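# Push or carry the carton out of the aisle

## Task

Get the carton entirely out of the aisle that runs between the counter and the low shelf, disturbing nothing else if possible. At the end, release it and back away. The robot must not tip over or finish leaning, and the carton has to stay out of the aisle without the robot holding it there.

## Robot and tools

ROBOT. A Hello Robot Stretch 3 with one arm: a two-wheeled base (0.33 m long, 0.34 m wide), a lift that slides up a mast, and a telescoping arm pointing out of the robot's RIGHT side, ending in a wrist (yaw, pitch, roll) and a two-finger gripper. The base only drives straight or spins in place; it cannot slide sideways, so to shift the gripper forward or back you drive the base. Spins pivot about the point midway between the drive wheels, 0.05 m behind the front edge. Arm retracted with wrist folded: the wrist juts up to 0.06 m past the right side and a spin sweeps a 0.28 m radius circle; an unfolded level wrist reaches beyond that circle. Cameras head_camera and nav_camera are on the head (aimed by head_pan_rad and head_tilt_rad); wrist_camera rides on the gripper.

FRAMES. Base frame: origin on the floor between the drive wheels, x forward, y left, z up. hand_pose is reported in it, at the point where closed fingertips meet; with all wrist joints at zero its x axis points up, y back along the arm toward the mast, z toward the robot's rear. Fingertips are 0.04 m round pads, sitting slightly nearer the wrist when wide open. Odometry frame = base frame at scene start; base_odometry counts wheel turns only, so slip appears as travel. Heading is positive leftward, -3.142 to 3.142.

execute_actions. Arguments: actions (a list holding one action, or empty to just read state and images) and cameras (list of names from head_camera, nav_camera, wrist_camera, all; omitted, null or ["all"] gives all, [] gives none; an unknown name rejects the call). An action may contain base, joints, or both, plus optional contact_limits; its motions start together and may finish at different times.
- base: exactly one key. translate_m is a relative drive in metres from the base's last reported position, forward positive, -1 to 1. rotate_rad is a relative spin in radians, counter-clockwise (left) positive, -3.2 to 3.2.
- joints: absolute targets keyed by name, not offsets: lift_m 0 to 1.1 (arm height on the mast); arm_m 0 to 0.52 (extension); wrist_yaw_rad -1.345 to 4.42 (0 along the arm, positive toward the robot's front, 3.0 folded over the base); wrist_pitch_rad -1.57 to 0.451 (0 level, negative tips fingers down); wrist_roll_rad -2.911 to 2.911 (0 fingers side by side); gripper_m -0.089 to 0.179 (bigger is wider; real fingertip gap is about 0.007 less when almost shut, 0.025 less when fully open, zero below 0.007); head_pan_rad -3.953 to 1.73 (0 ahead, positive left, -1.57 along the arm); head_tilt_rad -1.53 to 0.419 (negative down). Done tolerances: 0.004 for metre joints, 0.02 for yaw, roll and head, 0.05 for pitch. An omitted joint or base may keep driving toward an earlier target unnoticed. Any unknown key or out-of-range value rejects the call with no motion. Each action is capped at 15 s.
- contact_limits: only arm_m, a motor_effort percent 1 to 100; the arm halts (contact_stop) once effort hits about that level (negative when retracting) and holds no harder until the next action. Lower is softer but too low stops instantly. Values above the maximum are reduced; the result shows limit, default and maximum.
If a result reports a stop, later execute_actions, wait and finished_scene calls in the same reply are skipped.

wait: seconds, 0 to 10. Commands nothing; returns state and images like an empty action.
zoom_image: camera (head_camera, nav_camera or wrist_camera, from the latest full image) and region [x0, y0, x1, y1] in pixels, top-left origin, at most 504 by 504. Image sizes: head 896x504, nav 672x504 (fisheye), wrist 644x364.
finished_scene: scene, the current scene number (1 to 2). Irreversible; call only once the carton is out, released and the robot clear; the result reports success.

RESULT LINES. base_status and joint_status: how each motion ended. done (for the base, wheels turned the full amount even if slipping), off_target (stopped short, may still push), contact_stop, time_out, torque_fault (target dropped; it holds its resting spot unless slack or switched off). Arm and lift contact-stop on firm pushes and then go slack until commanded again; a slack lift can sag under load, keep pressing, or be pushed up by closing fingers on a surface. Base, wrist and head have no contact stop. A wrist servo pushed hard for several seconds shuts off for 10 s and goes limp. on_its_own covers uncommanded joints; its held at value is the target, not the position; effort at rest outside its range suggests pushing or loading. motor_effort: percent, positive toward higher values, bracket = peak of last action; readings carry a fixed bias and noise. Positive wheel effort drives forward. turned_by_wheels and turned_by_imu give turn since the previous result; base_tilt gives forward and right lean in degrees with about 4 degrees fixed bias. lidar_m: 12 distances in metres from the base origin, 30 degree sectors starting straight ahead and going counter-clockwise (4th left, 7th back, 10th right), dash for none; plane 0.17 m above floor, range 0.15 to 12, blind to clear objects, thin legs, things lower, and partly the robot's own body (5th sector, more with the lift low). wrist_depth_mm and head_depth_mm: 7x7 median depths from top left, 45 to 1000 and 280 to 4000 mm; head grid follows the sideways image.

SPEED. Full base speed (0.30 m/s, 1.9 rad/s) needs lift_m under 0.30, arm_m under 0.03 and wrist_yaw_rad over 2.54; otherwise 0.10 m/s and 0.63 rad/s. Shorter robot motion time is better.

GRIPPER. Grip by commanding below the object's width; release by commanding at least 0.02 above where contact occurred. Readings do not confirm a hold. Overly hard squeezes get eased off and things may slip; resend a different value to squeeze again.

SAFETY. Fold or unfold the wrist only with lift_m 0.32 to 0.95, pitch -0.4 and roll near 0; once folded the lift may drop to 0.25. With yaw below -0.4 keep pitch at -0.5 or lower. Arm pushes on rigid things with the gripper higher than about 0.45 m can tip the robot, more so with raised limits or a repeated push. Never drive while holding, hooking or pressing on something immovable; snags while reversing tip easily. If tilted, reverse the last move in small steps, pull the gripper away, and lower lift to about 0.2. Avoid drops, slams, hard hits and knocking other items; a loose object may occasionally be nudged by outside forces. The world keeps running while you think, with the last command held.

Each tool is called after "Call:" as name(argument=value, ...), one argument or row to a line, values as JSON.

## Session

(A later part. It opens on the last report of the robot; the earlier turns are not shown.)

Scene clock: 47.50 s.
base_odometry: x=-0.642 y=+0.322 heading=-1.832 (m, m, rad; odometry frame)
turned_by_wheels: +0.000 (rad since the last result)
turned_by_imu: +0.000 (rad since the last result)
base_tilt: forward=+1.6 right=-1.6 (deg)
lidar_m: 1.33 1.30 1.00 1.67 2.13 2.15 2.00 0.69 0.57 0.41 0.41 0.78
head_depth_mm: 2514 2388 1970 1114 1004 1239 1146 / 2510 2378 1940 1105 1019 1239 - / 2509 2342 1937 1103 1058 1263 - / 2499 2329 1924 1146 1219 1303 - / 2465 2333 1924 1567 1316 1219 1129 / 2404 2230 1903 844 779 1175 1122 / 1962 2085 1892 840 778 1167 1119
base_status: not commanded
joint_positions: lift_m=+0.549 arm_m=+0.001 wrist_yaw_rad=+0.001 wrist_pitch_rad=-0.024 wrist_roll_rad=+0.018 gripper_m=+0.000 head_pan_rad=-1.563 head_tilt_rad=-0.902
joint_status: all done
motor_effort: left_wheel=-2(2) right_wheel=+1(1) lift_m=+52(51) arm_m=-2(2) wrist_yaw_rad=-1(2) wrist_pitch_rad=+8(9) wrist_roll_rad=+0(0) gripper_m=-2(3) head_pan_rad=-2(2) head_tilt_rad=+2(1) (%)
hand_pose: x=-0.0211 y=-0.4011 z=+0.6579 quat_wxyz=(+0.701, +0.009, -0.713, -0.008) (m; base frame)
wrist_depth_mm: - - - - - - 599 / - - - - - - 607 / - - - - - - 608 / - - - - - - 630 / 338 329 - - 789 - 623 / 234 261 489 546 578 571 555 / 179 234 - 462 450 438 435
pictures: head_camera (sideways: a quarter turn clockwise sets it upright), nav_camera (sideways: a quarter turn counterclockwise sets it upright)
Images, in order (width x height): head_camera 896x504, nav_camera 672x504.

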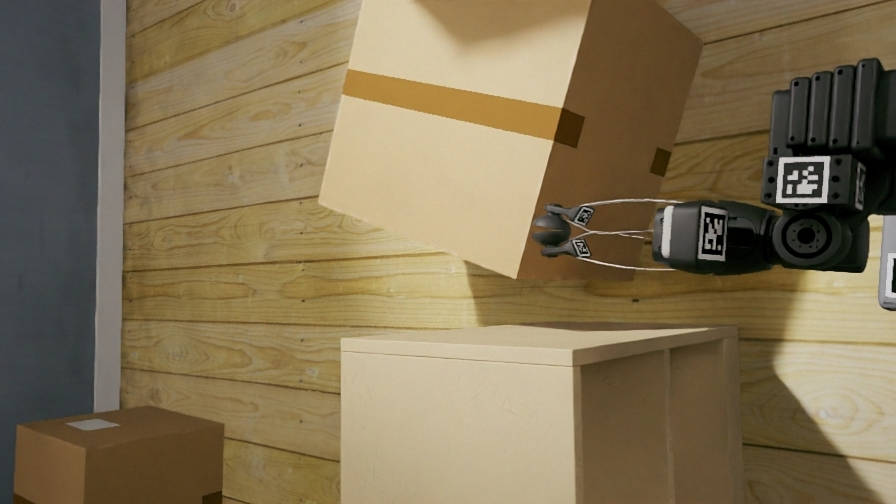

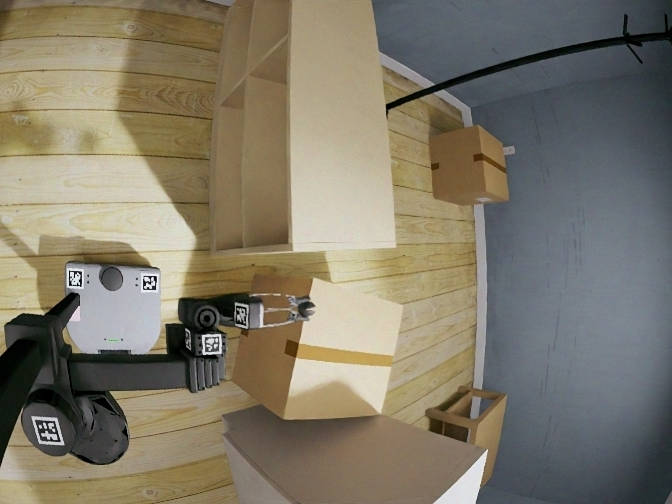

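Call:
execute_actions(
  actions=[
    {"base":{"translate_m":-0.29}},
  ],
  cameras=[],
)

Call:
execute_actions(
  actions=[
    {"joints":{"lift_m":0.1}},
  ],
  cameras=["head_camera"],
)

Call:
execute_actions(
  actions=[
    {"joints":{"arm_m":0.35},"contact_limits":{"arm_m":80}},
  ],
  cameras=["nav_camera","head_camera"],
)

Scene clock: 51.67 s.
base_odometry: x=-0.567 y=+0.602 heading=-1.833 (m, m, rad; odometry frame)
turned_by_wheels: +0.000 (rad since the last result)
turned_by_imu: -0.003 (rad since the last result)
base_tilt: forward=+1.6 right=-1.6 (deg)
lidar_m: 1.62 1.19 1.20 1.63 1.95 2.28 2.15 0.55 0.47 0.50 0.56 0.56
head_depth_mm: 2369 841 844 850 854 969 1145 / 2559 2396 1209 1178 1189 1212 - / 2559 2373 1936 1101 1023 1252 - / 2509 2343 1928 1094 1020 1225 - / 2493 2329 1283 1092 1058 1252 1129 / 2507 2287 1913 1086 1136 1246 1125 / 2483 2304 1896 1609 1268 1228 1118
base_status: done
joint_positions: lift_m=+0.549 arm_m=+0.001 wrist_yaw_rad=+0.001 wrist_pitch_rad=-0.023 wrist_roll_rad=+0.018 gripper_m=+0.000 head_pan_rad=-1.563 head_tilt_rad=-0.902
joint_status: not commanded
motor_effort: left_wheel=-1(8) right_wheel=+1(2) lift_m=+51(51) arm_m=-2(2) wrist_yaw_rad=+0(1) wrist_pitch_rad=+8(7) wrist_roll_rad=+0(0) gripper_m=-3(2) head_pan_rad=-2(1) head_tilt_rad=+1(2) (%)
hand_pose: x=-0.0212 y=-0.4011 z=+0.6580 quat_wxyz=(+0.701, +0.009, -0.713, -0.008) (m; base frame)
wrist_depth_mm: - - - - - 414 290 / - - - - - 411 297 / - - - - - 427 298 / - - - - - 426 301 / - - - - 676 432 306 / - - 613 539 582 441 309 / 521 462 477 457 449 429 311
pictures: none
No camera images: the call's "cameras" was empty. Leave "cameras" out to get every camera's image.

Scene clock: 56.60 s.
base_odometry: x=-0.567 y=+0.602 heading=-1.833 (m, m, rad; odometry frame)
turned_by_wheels: +0.000 (rad since the last result)
turned_by_imu: +0.000 (rad since the last result)
base_tilt: forward=+1.6 right=-1.6 (deg)
lidar_m: 1.62 1.19 1.21 1.63 1.95 2.28 2.14 0.55 0.47 0.50 0.56 0.56
head_depth_mm: 2358 840 846 849 856 969 1144 / 2548 2378 1212 1177 1194 1209 1140 / 2528 2348 1934 1102 1015 1248 1151 / 2523 2341 1935 1095 1010 1227 1148 / 2500 2323 1286 1091 1057 1260 1131 / 2473 2313 1903 1086 1134 1248 1119 / 2454 2288 1900 1597 1266 1231 1119
base_status: not commanded
joint_positions: lift_m=+0.101 arm_m=+0.001 wrist_yaw_rad=+0.001 wrist_pitch_rad=-0.022 wrist_roll_rad=+0.018 gripper_m=+0.000 head_pan_rad=-1.563 head_tilt_rad=-0.902
joint_status: all done
motor_effort: left_wheel=-1(1) right_wheel=+0(1) lift_m=+16(47) arm_m=-2(2) wrist_yaw_rad=-1(1) wrist_pitch_rad=+7(7) wrist_roll_rad=+0(0) gripper_m=-3(3) head_pan_rad=-2(2) head_tilt_rad=+1(1) (%)
hand_pose: x=-0.0212 y=-0.4011 z=+0.2096 quat_wxyz=(+0.701, +0.008, -0.713, -0.008) (m; base frame)
wrist_depth_mm: 288 276 261 246 235 408 291 / 302 288 270 255 243 416 298 / 316 298 280 265 250 426 298 / 331 306 291 274 257 430 306 / 345 322 301 - 267 439 305 / 361 339 313 291 277 440 310 / 377 354 326 305 286 394 309
pictures: head_camera (sideways: a quarter turn clockwise sets it upright)
Images, in order (width x height): head_camera 896x504.

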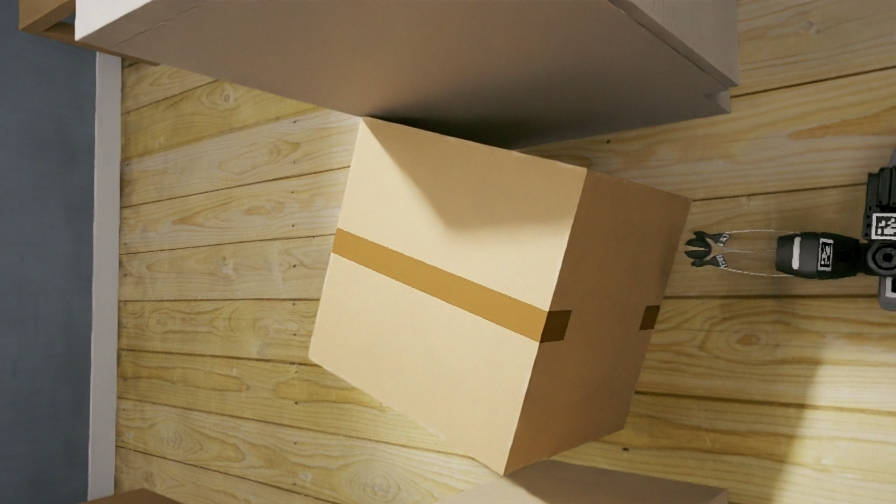

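Scene clock: 60.80 s.
base_odometry: x=-0.567 y=+0.602 heading=-1.833 (m, m, rad; odometry frame)
turned_by_wheels: +0.000 (rad since the last result)
turned_by_imu: -0.052 (rad since the last result)
base_tilt: forward=+1.6 right=-1.6 (deg)
lidar_m: 1.63 1.24 1.19 1.63 1.94 2.31 2.14 0.59 0.47 0.70 0.62 0.57
head_depth_mm: 1983 735 741 757 792 1024 1147 / 2534 967 990 1020 1057 1185 1138 / 2575 2346 1955 1173 1401 1263 1144 / 2543 2359 1289 1145 1355 1254 1137 / 2510 2315 1281 1123 1346 1256 1128 / 2476 2305 1270 1105 1341 1251 1121 / 2459 2274 1842 1617 1381 1246 1122
base_status: not commanded
joint_positions: lift_m=+0.101 arm_m=+0.348 wrist_yaw_rad=-0.171 wrist_pitch_rad=-0.024 wrist_roll_rad=+0.018 gripper_m=+0.000 head_pan_rad=-1.563 head_tilt_rad=-0.902
joint_status: all done
on_its_own: wrist_yaw_rad is held at -0.152, not at your +0.000, by its stall guard, which is not easing now; arm_m is at rest, and its effort (+18) is outside its rest range (-14 to +14); wrist_yaw_rad is at rest, and its effort (+13) is outside its rest range (-12 to +12)
motor_effort: left_wheel=-4(18) right_wheel=+1(17) lift_m=+17(16) arm_m=+18(36) wrist_yaw_rad=+13(43) wrist_pitch_rad=+8(9) wrist_roll_rad=+0(0) gripper_m=-5(10) head_pan_rad=-2(2) head_tilt_rad=+1(2) (%)
contact_limits: arm_m 50 (drawing in: default 24, maximum 38; extending or still: default 30, maximum 50)
hand_pose: x=-0.0650 y=-0.7451 z=+0.2093 quat_wxyz=(+0.698, -0.053, -0.711, -0.069) (m; base frame)
wrist_depth_mm: 110 119 133 152 176 202 163 / 112 121 137 157 182 206 165 / 115 124 140 161 188 211 168 / 117 127 143 164 195 219 170 / 120 130 148 - 210 227 173 / 123 134 150 - 223 232 176 / 126 137 153 180 217 227 178
pictures: head_camera (sideways: a quarter turn clockwise sets it upright), nav_camera (sideways: a quarter turn counterclockwise sets it upright)
Images, in order (width x height): head_camera 896x504, nav_camera 672x504.

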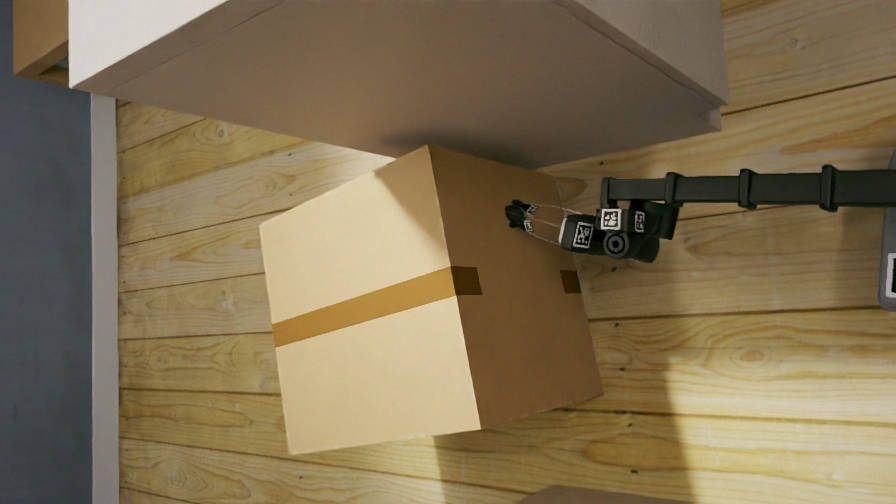

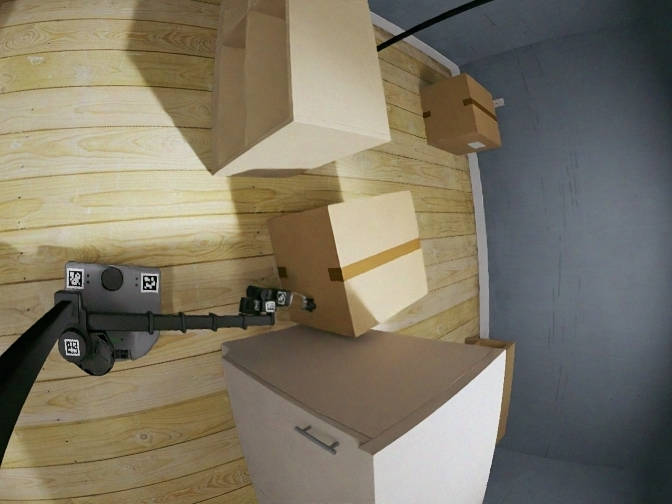

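Call:
execute_actions(
  actions=[
    {"joints":{"arm_m":0.18,"wrist_yaw_rad":0}},
  ],
  cameras=[],
)

Call:
execute_actions(
  actions=[
    {"base":{"translate_m":0.16}},
  ],
  cameras=[],
)

Call:
execute_actions(
  actions=[
    {"joints":{"arm_m":0.52},"contact_limits":{"arm_m":50}},
  ],
  cameras=["nav_camera","head_camera"],
)

Scene clock: 63.57 s.
base_odometry: x=-0.567 y=+0.602 heading=-1.833 (m, m, rad; odometry frame)
turned_by_wheels: +0.000 (rad since the last result)
turned_by_imu: +0.000 (rad since the last result)
base_tilt: forward=+1.5 right=-1.6 (deg)
lidar_m: 1.63 1.23 1.19 1.63 1.94 2.32 2.14 0.59 0.47 0.69 0.62 0.57
head_depth_mm: 1978 734 743 760 791 1025 1146 / 2502 970 992 1020 1058 1182 1140 / 2556 2359 1946 1176 1379 1287 1140 / 2520 2346 1288 1147 1354 1280 1137 / 2499 2318 1281 1124 1339 1255 1127 / 2500 2299 1269 1104 1338 1248 1125 / 2476 2286 1858 1615 1386 1247 1121
base_status: not commanded
joint_positions: lift_m=+0.101 arm_m=+0.180 wrist_yaw_rad=+0.000 wrist_pitch_rad=-0.023 wrist_roll_rad=+0.018 gripper_m=+0.000 head_pan_rad=-1.563 head_tilt_rad=-0.902
joint_status: all done
motor_effort: left_wheel=+0(25) right_wheel=+0(24) lift_m=+16(15) arm_m=-5(17) wrist_yaw_rad=+0(50) wrist_pitch_rad=+8(7) wrist_roll_rad=+0(0) gripper_m=-3(10) head_pan_rad=-2(2) head_tilt_rad=+1(2) (%)
hand_pose: x=-0.0216 y=-0.5810 z=+0.2095 quat_wxyz=(+0.701, +0.008, -0.713, -0.009) (m; base frame)
wrist_depth_mm: 231 248 270 291 320 311 229 / 239 253 274 302 327 316 230 / 244 259 283 308 342 322 234 / 252 266 291 319 354 329 235 / 258 274 300 - 375 333 239 / 261 280 302 347 385 340 243 / 270 289 327 352 382 326 245
pictures: none
No camera images: the call's "cameras" was empty. Leave "cameras" out to get every camera's image.

Scene clock: 66.27 s.
base_odometry: x=-0.609 y=+0.448 heading=-1.832 (m, m, rad; odometry frame)
turned_by_wheels: +0.000 (rad since the last result)
turned_by_imu: +0.001 (rad since the last result)
base_tilt: forward=+1.6 right=-1.7 (deg)
lidar_m: 1.47 1.38 1.09 1.65 2.11 2.05 2.29 0.57 0.58 0.65 0.46 0.90
head_depth_mm: 2479 2329 1128 1146 1179 1221 1144 / 2545 2363 1902 1157 1393 1270 1142 / 2542 2367 1296 1143 1358 1287 1140 / 2538 2335 1287 1116 1302 1285 1137 / 2472 2312 1279 1138 1353 1255 1129 / 2453 2282 1897 1622 1386 1231 1125 / 2441 2254 1887 922 886 1150 1121
base_status: done
joint_positions: lift_m=+0.101 arm_m=+0.180 wrist_yaw_rad=+0.000 wrist_pitch_rad=-0.023 wrist_roll_rad=+0.018 gripper_m=+0.000 head_pan_rad=-1.563 head_tilt_rad=-0.902
joint_status: not commanded
motor_effort: left_wheel=+1(7) right_wheel=-1(2) lift_m=+17(16) arm_m=-5(5) wrist_yaw_rad=+0(1) wrist_pitch_rad=+8(7) wrist_roll_rad=+0(0) gripper_m=-2(2) head_pan_rad=-2(1) head_tilt_rad=+1(1) (%)
hand_pose: x=-0.0216 y=-0.5810 z=+0.2095 quat_wxyz=(+0.701, +0.008, -0.713, -0.009) (m; base frame)
wrist_depth_mm: - 205 222 241 264 292 329 / - 210 228 247 272 302 342 / - 217 236 258 281 313 357 / - 225 242 263 297 329 363 / 783 234 247 - 308 338 382 / 560 242 254 290 319 356 394 / 423 253 268 290 323 371 384
pictures: none
No camera images: the call's "cameras" was empty. Leave "cameras" out to get every camera's image.

Scene clock: 69.97 s.
base_odometry: x=-0.609 y=+0.448 heading=-1.833 (m, m, rad; odometry frame)
turned_by_wheels: +0.000 (rad since the last result)
turned_by_imu: -0.002 (rad since the last result)
base_tilt: forward=+1.6 right=-1.7 (deg)
lidar_m: 1.47 1.38 1.08 1.65 2.11 2.06 2.29 0.57 0.58 0.91 0.46 0.90
head_depth_mm: 2436 2329 1127 1147 1178 1216 1147 / 2571 2373 1307 1454 1412 1269 1145 / 2522 2368 1296 1447 1425 1265 1135 / 2513 2328 1288 1367 1402 1258 1139 / 2475 2337 1390 1562 1413 1259 1127 / 2457 2304 1905 1634 1392 1230 1127 / 2412 2260 1891 926 891 1151 1121
base_status: not commanded
joint_positions: lift_m=+0.101 arm_m=+0.518 wrist_yaw_rad=+0.077 wrist_pitch_rad=-0.025 wrist_roll_rad=+0.018 gripper_m=+0.000 head_pan_rad=-1.563 head_tilt_rad=-0.902
joint_status: all done
on_its_own: wrist_yaw_rad is held at +0.053, not at your +0.000, by its stall guard, which is still easing; arm_m is at rest, and its effort (+26) is outside its rest range (-14 to +14)
motor_effort: left_wheel=+0(7) right_wheel=+0(7) lift_m=+17(16) arm_m=+26(43) wrist_yaw_rad=-15(24) wrist_pitch_rad=+8(9) wrist_roll_rad=+0(0) gripper_m=-5(6) head_pan_rad=-2(2) head_tilt_rad=+2(1) (%)
contact_limits: arm_m 50 (drawing in: default 24, maximum 38; extending or still: default 30, maximum 50)
hand_pose: x=-0.0018 y=-0.9173 z=+0.2088 quat_wxyz=(+0.701, +0.037, -0.712, +0.018) (m; base frame)
wrist_depth_mm: 138 142 146 152 157 162 168 / 143 146 151 156 162 167 173 / 146 150 155 160 166 174 181 / 151 155 160 166 173 180 188 / 156 160 165 172 181 186 196 / 161 166 170 181 186 195 201 / 168 171 180 185 192 203 210
pictures: head_camera (sideways: a quarter turn clockwise sets it upright), nav_camera (sideways: a quarter turn counterclockwise sets it upright)
Images, in order (width x height): head_camera 896x504, nav_camera 672x504.

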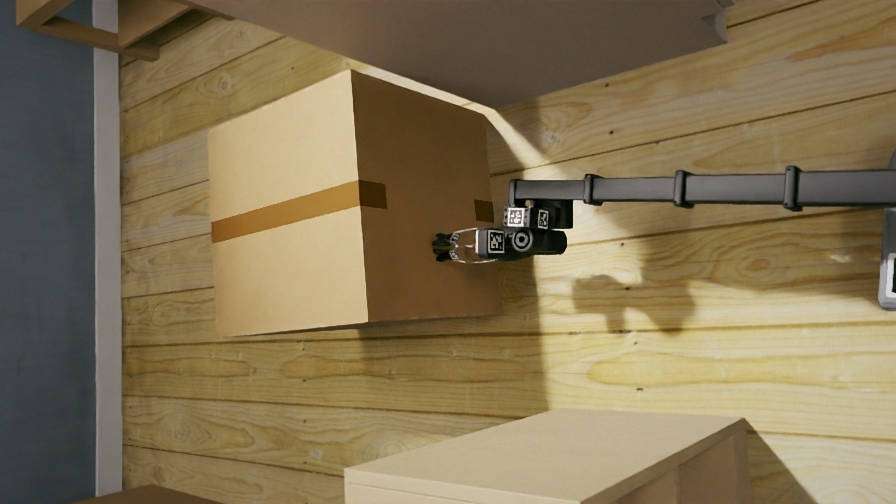

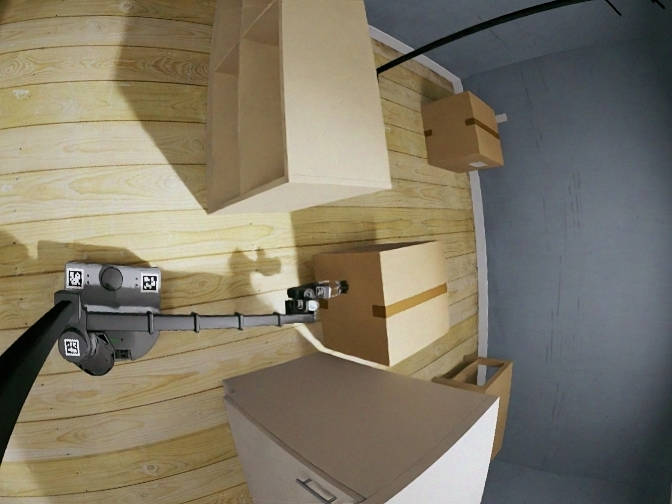

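Call:
execute_actions(
  actions=[
    {"base":{"rotate_rad":-0.6},"joints":{"arm_m":0.0,"wrist_yaw_rad":0,"lift_m":0.4}},
  ],
  cameras=[],
)

Call:
execute_actions(
  actions=[
    {"base":{"translate_m":0.17},"joints":{"lift_m":0.65}},
  ],
  cameras=["nav_camera"],
)

Call:
execute_actions(
  actions=[
    {"base":{"rotate_rad":1.2}},
  ],
  cameras=[],
)

Call:
execute_actions(
  actions=[
    {"base":{"translate_m":-0.2}},
  ],
  cameras=[],
)

Call:
execute_actions(
  actions=[
    {"base":{"rotate_rad":-0.6},"joints":{"lift_m":0.1}},
  ],
  cameras=["nav_camera","head_camera"],
)

Scene clock: 75.77 s.
base_odometry: x=-0.609 y=+0.448 heading=-2.432 (m, m, rad; odometry frame)
turned_by_wheels: -0.600 (rad since the last result)
turned_by_imu: -0.493 (rad since the last result)
base_tilt: forward=+1.6 right=-1.6 (deg)
lidar_m: 0.89 1.45 1.32 1.08 1.66 2.08 2.08 2.31 0.58 0.61 0.90 0.44
head_depth_mm: 877 687 657 837 1367 1273 1143 / 866 700 734 850 1091 1271 1153 / 859 747 852 998 1204 1270 1174 / 852 869 1014 1231 1404 1279 - / 1995 1062 1278 1540 1424 1257 1127 / 2490 2305 1293 1411 1413 1251 1126 / 2523 2273 1269 1284 1401 1248 1122
base_status: done
joint_positions: lift_m=+0.399 arm_m=+0.001 wrist_yaw_rad=+0.000 wrist_pitch_rad=-0.022 wrist_roll_rad=+0.018 gripper_m=+0.000 head_pan_rad=-1.564 head_tilt_rad=-0.901
joint_status: all done
motor_effort: left_wheel=+3(45) right_wheel=-2(37) lift_m=+52(53) arm_m=-6(24) wrist_yaw_rad=+0(70) wrist_pitch_rad=+7(13) wrist_roll_rad=+0(0) gripper_m=-2(11) head_pan_rad=-2(2) head_tilt_rad=+1(1) (%)
hand_pose: x=-0.0215 y=-0.4015 z=+0.5083 quat_wxyz=(+0.701, +0.008, -0.713, -0.008) (m; base frame)
wrist_depth_mm: - - 688 460 362 293 375 / - - - 494 367 305 405 / - - - 509 385 314 432 / 787 780 777 527 396 328 463 / 570 677 762 - 400 342 517 / 595 690 799 545 396 351 559 / 594 681 812 605 447 366 743
pictures: none
No camera images: the call's "cameras" was empty. Leave "cameras" out to get every camera's image.

Scene clock: 78.87 s.
base_odometry: x=-0.738 y=+0.337 heading=-2.432 (m, m, rad; odometry frame)
turned_by_wheels: +0.000 (rad since the last result)
turned_by_imu: +0.001 (rad since the last result)
base_tilt: forward=+1.6 right=-1.7 (deg)
lidar_m: 0.72 1.29 1.35 1.07 1.77 2.23 2.24 1.56 0.66 0.79 0.40 0.30
head_depth_mm: 876 759 834 936 1083 1283 1156 / 868 849 952 1087 1269 1296 - / 911 967 1107 1283 1409 1309 - / 2100 2276 1319 1504 1453 1237 1116 / 2375 2307 1281 1376 1413 1258 1134 / 2569 2319 1271 1242 1390 1250 1124 / 2445 2282 1268 1200 1403 1244 1011
base_status: done
joint_positions: lift_m=+0.649 arm_m=+0.001 wrist_yaw_rad=+0.000 wrist_pitch_rad=-0.022 wrist_roll_rad=+0.018 gripper_m=+0.000 head_pan_rad=-1.564 head_tilt_rad=-0.901
joint_status: all done
motor_effort: left_wheel=+2(9) right_wheel=-2(2) lift_m=+51(53) arm_m=-5(5) wrist_yaw_rad=+0(1) wrist_pitch_rad=+7(7) wrist_roll_rad=+0(0) gripper_m=-3(3) head_pan_rad=-2(2) head_tilt_rad=+1(1) (%)
hand_pose: x=-0.0215 y=-0.4015 z=+0.7584 quat_wxyz=(+0.701, +0.008, -0.713, -0.008) (m; base frame)
wrist_depth_mm: - - - - - - 349 / - - - - 526 422 356 / - - - 727 549 433 362 / - - - 777 556 444 365 / - - - - 573 459 377 / - 810 806 787 559 470 388 / - 614 744 845 635 474 395
pictures: nav_camera (sideways: a quarter turn counterclockwise sets it upright)
Images, in order (width x height): nav_camera 672x504.

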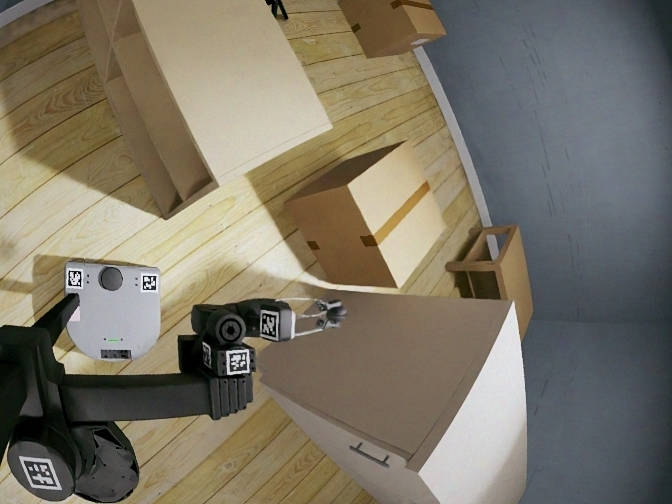

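Scene clock: 81.73 s.
base_odometry: x=-0.738 y=+0.337 heading=-1.232 (m, m, rad; odometry frame)
turned_by_wheels: +1.200 (rad since the last result)
turned_by_imu: +1.196 (rad since the last result)
base_tilt: forward=+1.6 right=-1.7 (deg)
lidar_m: 1.24 1.07 1.77 2.24 2.51 0.74 0.66 0.82 0.30 0.90 0.72 1.30
head_depth_mm: 2039 1946 1956 1601 1425 1276 1158 / 2399 2089 1949 865 766 1267 - / 2566 2349 1927 862 747 695 - / 2174 2296 1604 856 756 1143 1117 / 1929 2158 997 852 785 1195 1129 / 1714 1930 995 846 1033 1231 1120 / 1545 1658 988 877 1251 1244 1120
base_status: done
joint_positions: lift_m=+0.649 arm_m=+0.001 wrist_yaw_rad=+0.000 wrist_pitch_rad=-0.022 wrist_roll_rad=+0.018 gripper_m=+0.000 head_pan_rad=-1.564 head_tilt_rad=-0.901
joint_status: not commanded
motor_effort: left_wheel=-1(6) right_wheel=+1(3) lift_m=+52(51) arm_m=-5(6) wrist_yaw_rad=+0(0) wrist_pitch_rad=+6(7) wrist_roll_rad=+0(0) gripper_m=-3(4) head_pan_rad=-2(2) head_tilt_rad=+1(1) (%)
hand_pose: x=-0.0215 y=-0.4015 z=+0.7584 quat_wxyz=(+0.701, +0.008, -0.713, -0.008) (m; base frame)
wrist_depth_mm: - - - - - - - / - - - - - - - / - - - - - - - / - - - - - - - / 624 620 601 - - - - / 443 434 433 381 402 400 - / 335 333 328 330 318 317 825
pictures: none
No camera images: the call's "cameras" was empty. Leave "cameras" out to get every camera's image.

Scene clock: 85.07 s.
base_odometry: x=-0.804 y=+0.526 heading=-1.233 (m, m, rad; odometry frame)
turned_by_wheels: +0.000 (rad since the last result)
turned_by_imu: -0.002 (rad since the last result)
base_tilt: forward=+1.5 right=-1.6 (deg)
lidar_m: 1.36 1.26 1.87 2.23 2.34 0.46 0.47 0.65 0.69 0.31 0.30 0.85
head_depth_mm: 2049 2184 1966 1678 1196 1275 1153 / 2021 1965 1947 1659 1433 1290 - / 2457 2103 1936 1619 1405 1303 - / 2501 2341 1927 857 798 1116 1114 / 2179 2286 1868 849 743 838 1117 / 1895 2131 995 846 739 960 1125 / 1742 1931 986 843 765 1207 1119
base_status: done
joint_positions: lift_m=+0.649 arm_m=+0.001 wrist_yaw_rad=+0.000 wrist_pitch_rad=-0.022 wrist_roll_rad=+0.018 gripper_m=+0.000 head_pan_rad=-1.564 head_tilt_rad=-0.901
joint_status: not commanded
motor_effort: left_wheel=-1(7) right_wheel=+1(1) lift_m=+51(52) arm_m=-5(6) wrist_yaw_rad=+0(0) wrist_pitch_rad=+7(7) wrist_roll_rad=+0(0) gripper_m=-3(3) head_pan_rad=-1(2) head_tilt_rad=+1(1) (%)
hand_pose: x=-0.0215 y=-0.4015 z=+0.7584 quat_wxyz=(+0.701, +0.008, -0.713, -0.008) (m; base frame)
wrist_depth_mm: - - - - - - - / - - - - - - - / - - - - - - - / - - - - - - - / 639 628 - - - - - / 438 433 429 382 - - 733 / 335 334 329 326 - - 587
pictures: none
No camera images: the call's "cameras" was empty. Leave "cameras" out to get every camera's image.

Scene clock: 90.90 s.
base_odometry: x=-0.804 y=+0.526 heading=-1.832 (m, m, rad; odometry frame)
turned_by_wheels: -0.600 (rad since the last result)
turned_by_imu: -0.598 (rad since the last result)
base_tilt: forward=+1.6 right=-1.6 (deg)
lidar_m: 0.85 1.53 1.26 1.87 2.23 2.37 0.50 0.46 0.60 0.69 0.34 0.30
head_depth_mm: 2287 2396 1915 1142 1279 1234 1127 / 2287 2373 1306 1132 1366 1274 1144 / 2286 2361 1297 1129 1355 1264 1148 / 2266 2339 1292 1122 1345 1260 1149 / 2284 2318 1919 1631 1422 1257 1127 / 2283 2322 1899 1621 1409 1212 1113 / 2014 1978 1890 1612 787 804 963
base_status: done
joint_positions: lift_m=+0.101 arm_m=+0.001 wrist_yaw_rad=+0.000 wrist_pitch_rad=-0.022 wrist_roll_rad=+0.018 gripper_m=+0.000 head_pan_rad=-1.564 head_tilt_rad=-0.901
joint_status: all done
motor_effort: left_wheel=+3(8) right_wheel=-2(4) lift_m=+15(47) arm_m=-5(5) wrist_yaw_rad=-1(1) wrist_pitch_rad=+7(7) wrist_roll_rad=+0(0) gripper_m=-3(3) head_pan_rad=-2(2) head_tilt_rad=+1(1) (%)
hand_pose: x=-0.0215 y=-0.4015 z=+0.2097 quat_wxyz=(+0.701, +0.008, -0.713, -0.008) (m; base frame)
wrist_depth_mm: - - - 416 429 443 448 / - - - 435 444 458 469 / - - - 449 456 480 472 / - - - 459 471 489 504 / 829 819 781 - 486 501 491 / 538 557 547 499 497 509 469 / 403 425 427 412 413 407 395
pictures: head_camera (sideways: a quarter turn clockwise sets it upright), nav_camera (sideways: a quarter turn counterclockwise sets it upright)
Images, in order (width x height): head_camera 896x504, nav_camera 672x504.

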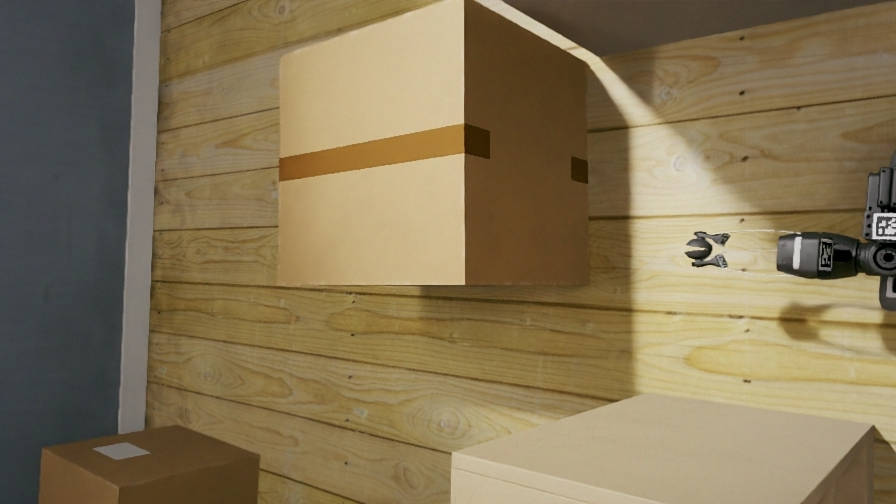

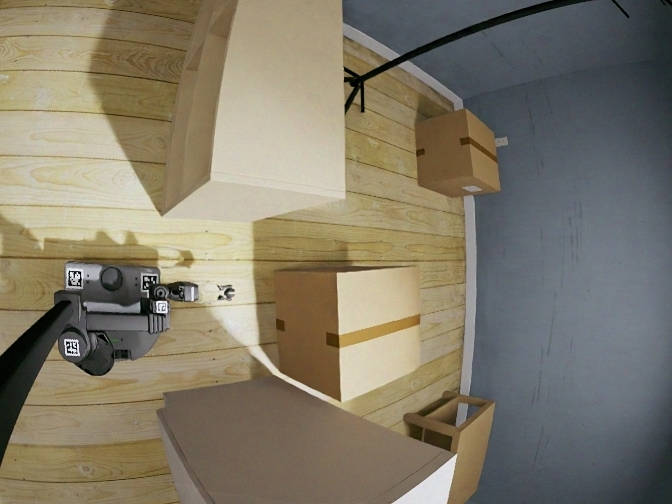

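Back 0.14 to reach the centre.

Call:
execute_actions(
  actions=[
    {"base":{"translate_m":-0.14}},
  ],
  cameras=[],
)

Call:
execute_actions(
  actions=[
    {"joints":{"arm_m":0.5},"contact_limits":{"arm_m":50}},
  ],
  cameras=[],
)

Call:
execute_actions(
  actions=[
    {"joints":{"arm_m":0.0}},
  ],
  cameras=["nav_camera","head_camera"],
)

Scene clock: 93.80 s.
base_odometry: x=-0.768 y=+0.661 heading=-1.832 (m, m, rad; odometry frame)
turned_by_wheels: +0.000 (rad since the last result)
turned_by_imu: -0.001 (rad since the last result)
base_tilt: forward=+1.6 right=-1.7 (deg)
lidar_m: 0.99 1.46 1.34 1.87 2.36 2.23 0.54 0.33 0.42 0.70 0.55 0.42
head_depth_mm: 2275 2393 1957 899 886 875 866 / 2283 2366 1900 1154 1256 1228 1124 / 2291 2364 1292 1148 1360 1264 1151 / 2295 2320 1294 1141 1349 1265 1150 / 2289 2314 1282 1135 1344 1257 1130 / 2310 2309 1907 1589 1420 1253 1122 / 2249 2192 1886 1620 1408 1210 1121
base_status: done
joint_positions: lift_m=+0.101 arm_m=+0.001 wrist_yaw_rad=+0.000 wrist_pitch_rad=-0.022 wrist_roll_rad=+0.018 gripper_m=+0.000 head_pan_rad=-1.564 head_tilt_rad=-0.901
joint_status: not commanded
motor_effort: left_wheel=+3(3) right_wheel=-1(5) lift_m=+16(16) arm_m=-6(5) wrist_yaw_rad=+0(0) wrist_pitch_rad=+7(7) wrist_roll_rad=+0(0) gripper_m=-3(3) head_pan_rad=-2(2) head_tilt_rad=+1(1) (%)
hand_pose: x=-0.0215 y=-0.4015 z=+0.2097 quat_wxyz=(+0.701, +0.008, -0.713, -0.008) (m; base frame)
wrist_depth_mm: - 412 419 434 437 452 307 / - 433 431 447 457 464 313 / - - 448 465 468 464 318 / - - 456 476 484 470 318 / 826 732 479 - 503 466 324 / 560 550 482 493 522 466 327 / 435 429 423 412 404 401 326
pictures: none
No camera images: the call's "cameras" was empty. Leave "cameras" out to get every camera's image.

Scene clock: 98.67 s.
base_odometry: x=-0.768 y=+0.661 heading=-1.833 (m, m, rad; odometry frame)
turned_by_wheels: +0.000 (rad since the last result)
turned_by_imu: -0.004 (rad since the last result)
base_tilt: forward=+1.6 right=-1.7 (deg)
lidar_m: 0.99 1.47 1.35 1.86 2.35 2.24 0.56 0.33 0.41 0.89 0.55 0.42
head_depth_mm: 2286 2329 1963 892 881 871 863 / 2304 2371 1812 1556 1258 1229 1120 / 2288 2362 1307 1394 1419 1270 1136 / 2302 2355 1290 1346 1399 1264 1144 / 2296 2329 1316 1391 1424 1255 1128 / 2304 2305 1896 1620 1410 1254 1121 / 2264 2220 1879 1614 1407 1220 1116
base_status: not commanded
joint_positions: lift_m=+0.101 arm_m=+0.498 wrist_yaw_rad=-0.012 wrist_pitch_rad=-0.025 wrist_roll_rad=+0.018 gripper_m=+0.000 head_pan_rad=-1.564 head_tilt_rad=-0.901
joint_status: all done
on_its_own: arm_m is at rest, and its effort (+27) is outside its rest range (-14 to +14)
motor_effort: left_wheel=-6(6) right_wheel=+5(5) lift_m=+16(16) arm_m=+27(43) wrist_yaw_rad=+8(7) wrist_pitch_rad=+8(9) wrist_roll_rad=+0(0) gripper_m=-5(5) head_pan_rad=-2(2) head_tilt_rad=+0(1) (%)
contact_limits: arm_m 50 (drawing in: default 24, maximum 38; extending or still: default 30, maximum 50)
hand_pose: x=-0.0244 y=-0.8980 z=+0.2089 quat_wxyz=(+0.701, +0.005, -0.713, -0.013) (m; base frame)
wrist_depth_mm: 134 138 144 150 157 164 173 / 138 142 148 155 163 171 180 / 142 146 153 160 169 176 188 / 146 151 158 165 173 182 194 / 150 155 163 - 181 190 201 / 155 161 168 180 189 197 210 / 159 166 175 184 193 209 220
pictures: none
No camera images: the call's "cameras" was empty. Leave "cameras" out to get every camera's image.

Scene clock: 103.53 s.
base_odometry: x=-0.768 y=+0.661 heading=-1.832 (m, m, rad; odometry frame)
turned_by_wheels: +0.000 (rad since the last result)
turned_by_imu: +0.000 (rad since the last result)
base_tilt: forward=+1.6 right=-1.6 (deg)
lidar_m: 0.99 1.47 1.35 1.87 2.35 2.24 0.56 0.33 0.42 0.89 0.55 0.42
head_depth_mm: 2309 2339 1955 892 881 872 863 / 2296 2374 1409 1553 1252 1232 1126 / 2277 2364 1291 1393 1431 1267 1155 / 2304 2334 1292 1377 1421 1263 1149 / 2295 2333 1312 1398 1426 1256 1128 / 2311 2329 1920 1631 1410 1257 1125 / 2260 2211 1900 1614 1405 1222 1121
base_status: not commanded
joint_positions: lift_m=+0.101 arm_m=+0.001 wrist_yaw_rad=+0.000 wrist_pitch_rad=-0.021 wrist_roll_rad=+0.018 gripper_m=+0.000 head_pan_rad=-1.564 head_tilt_rad=-0.901
joint_status: all done
motor_effort: left_wheel=+0(6) right_wheel=+0(6) lift_m=+17(17) arm_m=-6(25) wrist_yaw_rad=+0(8) wrist_pitch_rad=+7(8) wrist_roll_rad=+0(0) gripper_m=-3(5) head_pan_rad=-2(2) head_tilt_rad=+1(0) (%)
hand_pose: x=-0.0215 y=-0.4015 z=+0.2099 quat_wxyz=(+0.701, +0.008, -0.713, -0.008) (m; base frame)
wrist_depth_mm: - - 616 618 662 - 305 / - - 602 636 664 444 306 / - - 619 649 698 447 310 / - - 633 685 699 460 316 / 824 796 663 - 729 464 320 / 571 553 543 494 522 471 320 / 435 431 420 414 410 399 324
pictures: head_camera (sideways: a quarter turn clockwise sets it upright), nav_camera (sideways: a quarter turn counterclockwise sets it upright)
Images, in order (width x height): head_camera 896x504, nav_camera 672x504.

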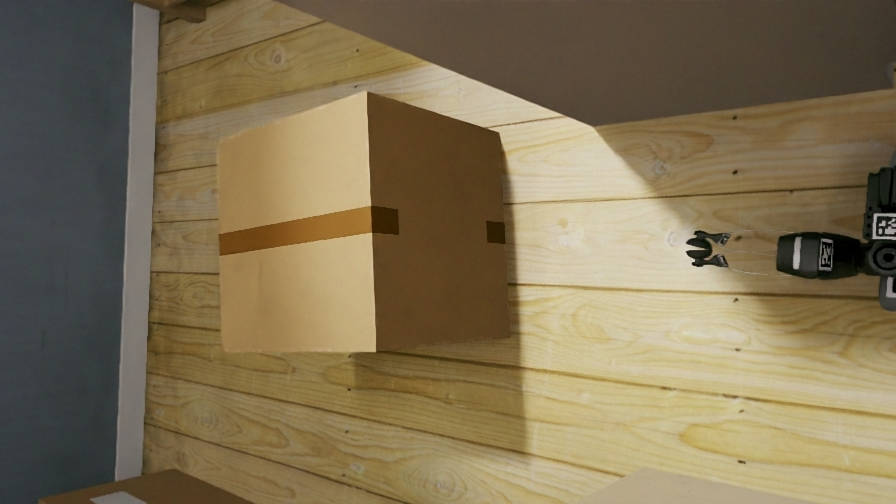

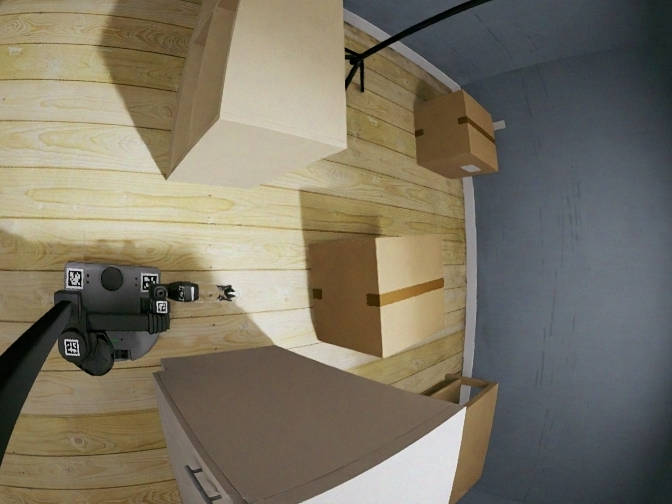

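Call:
finished_scene(
  scene=1,
)

The scene is finished: the task was done.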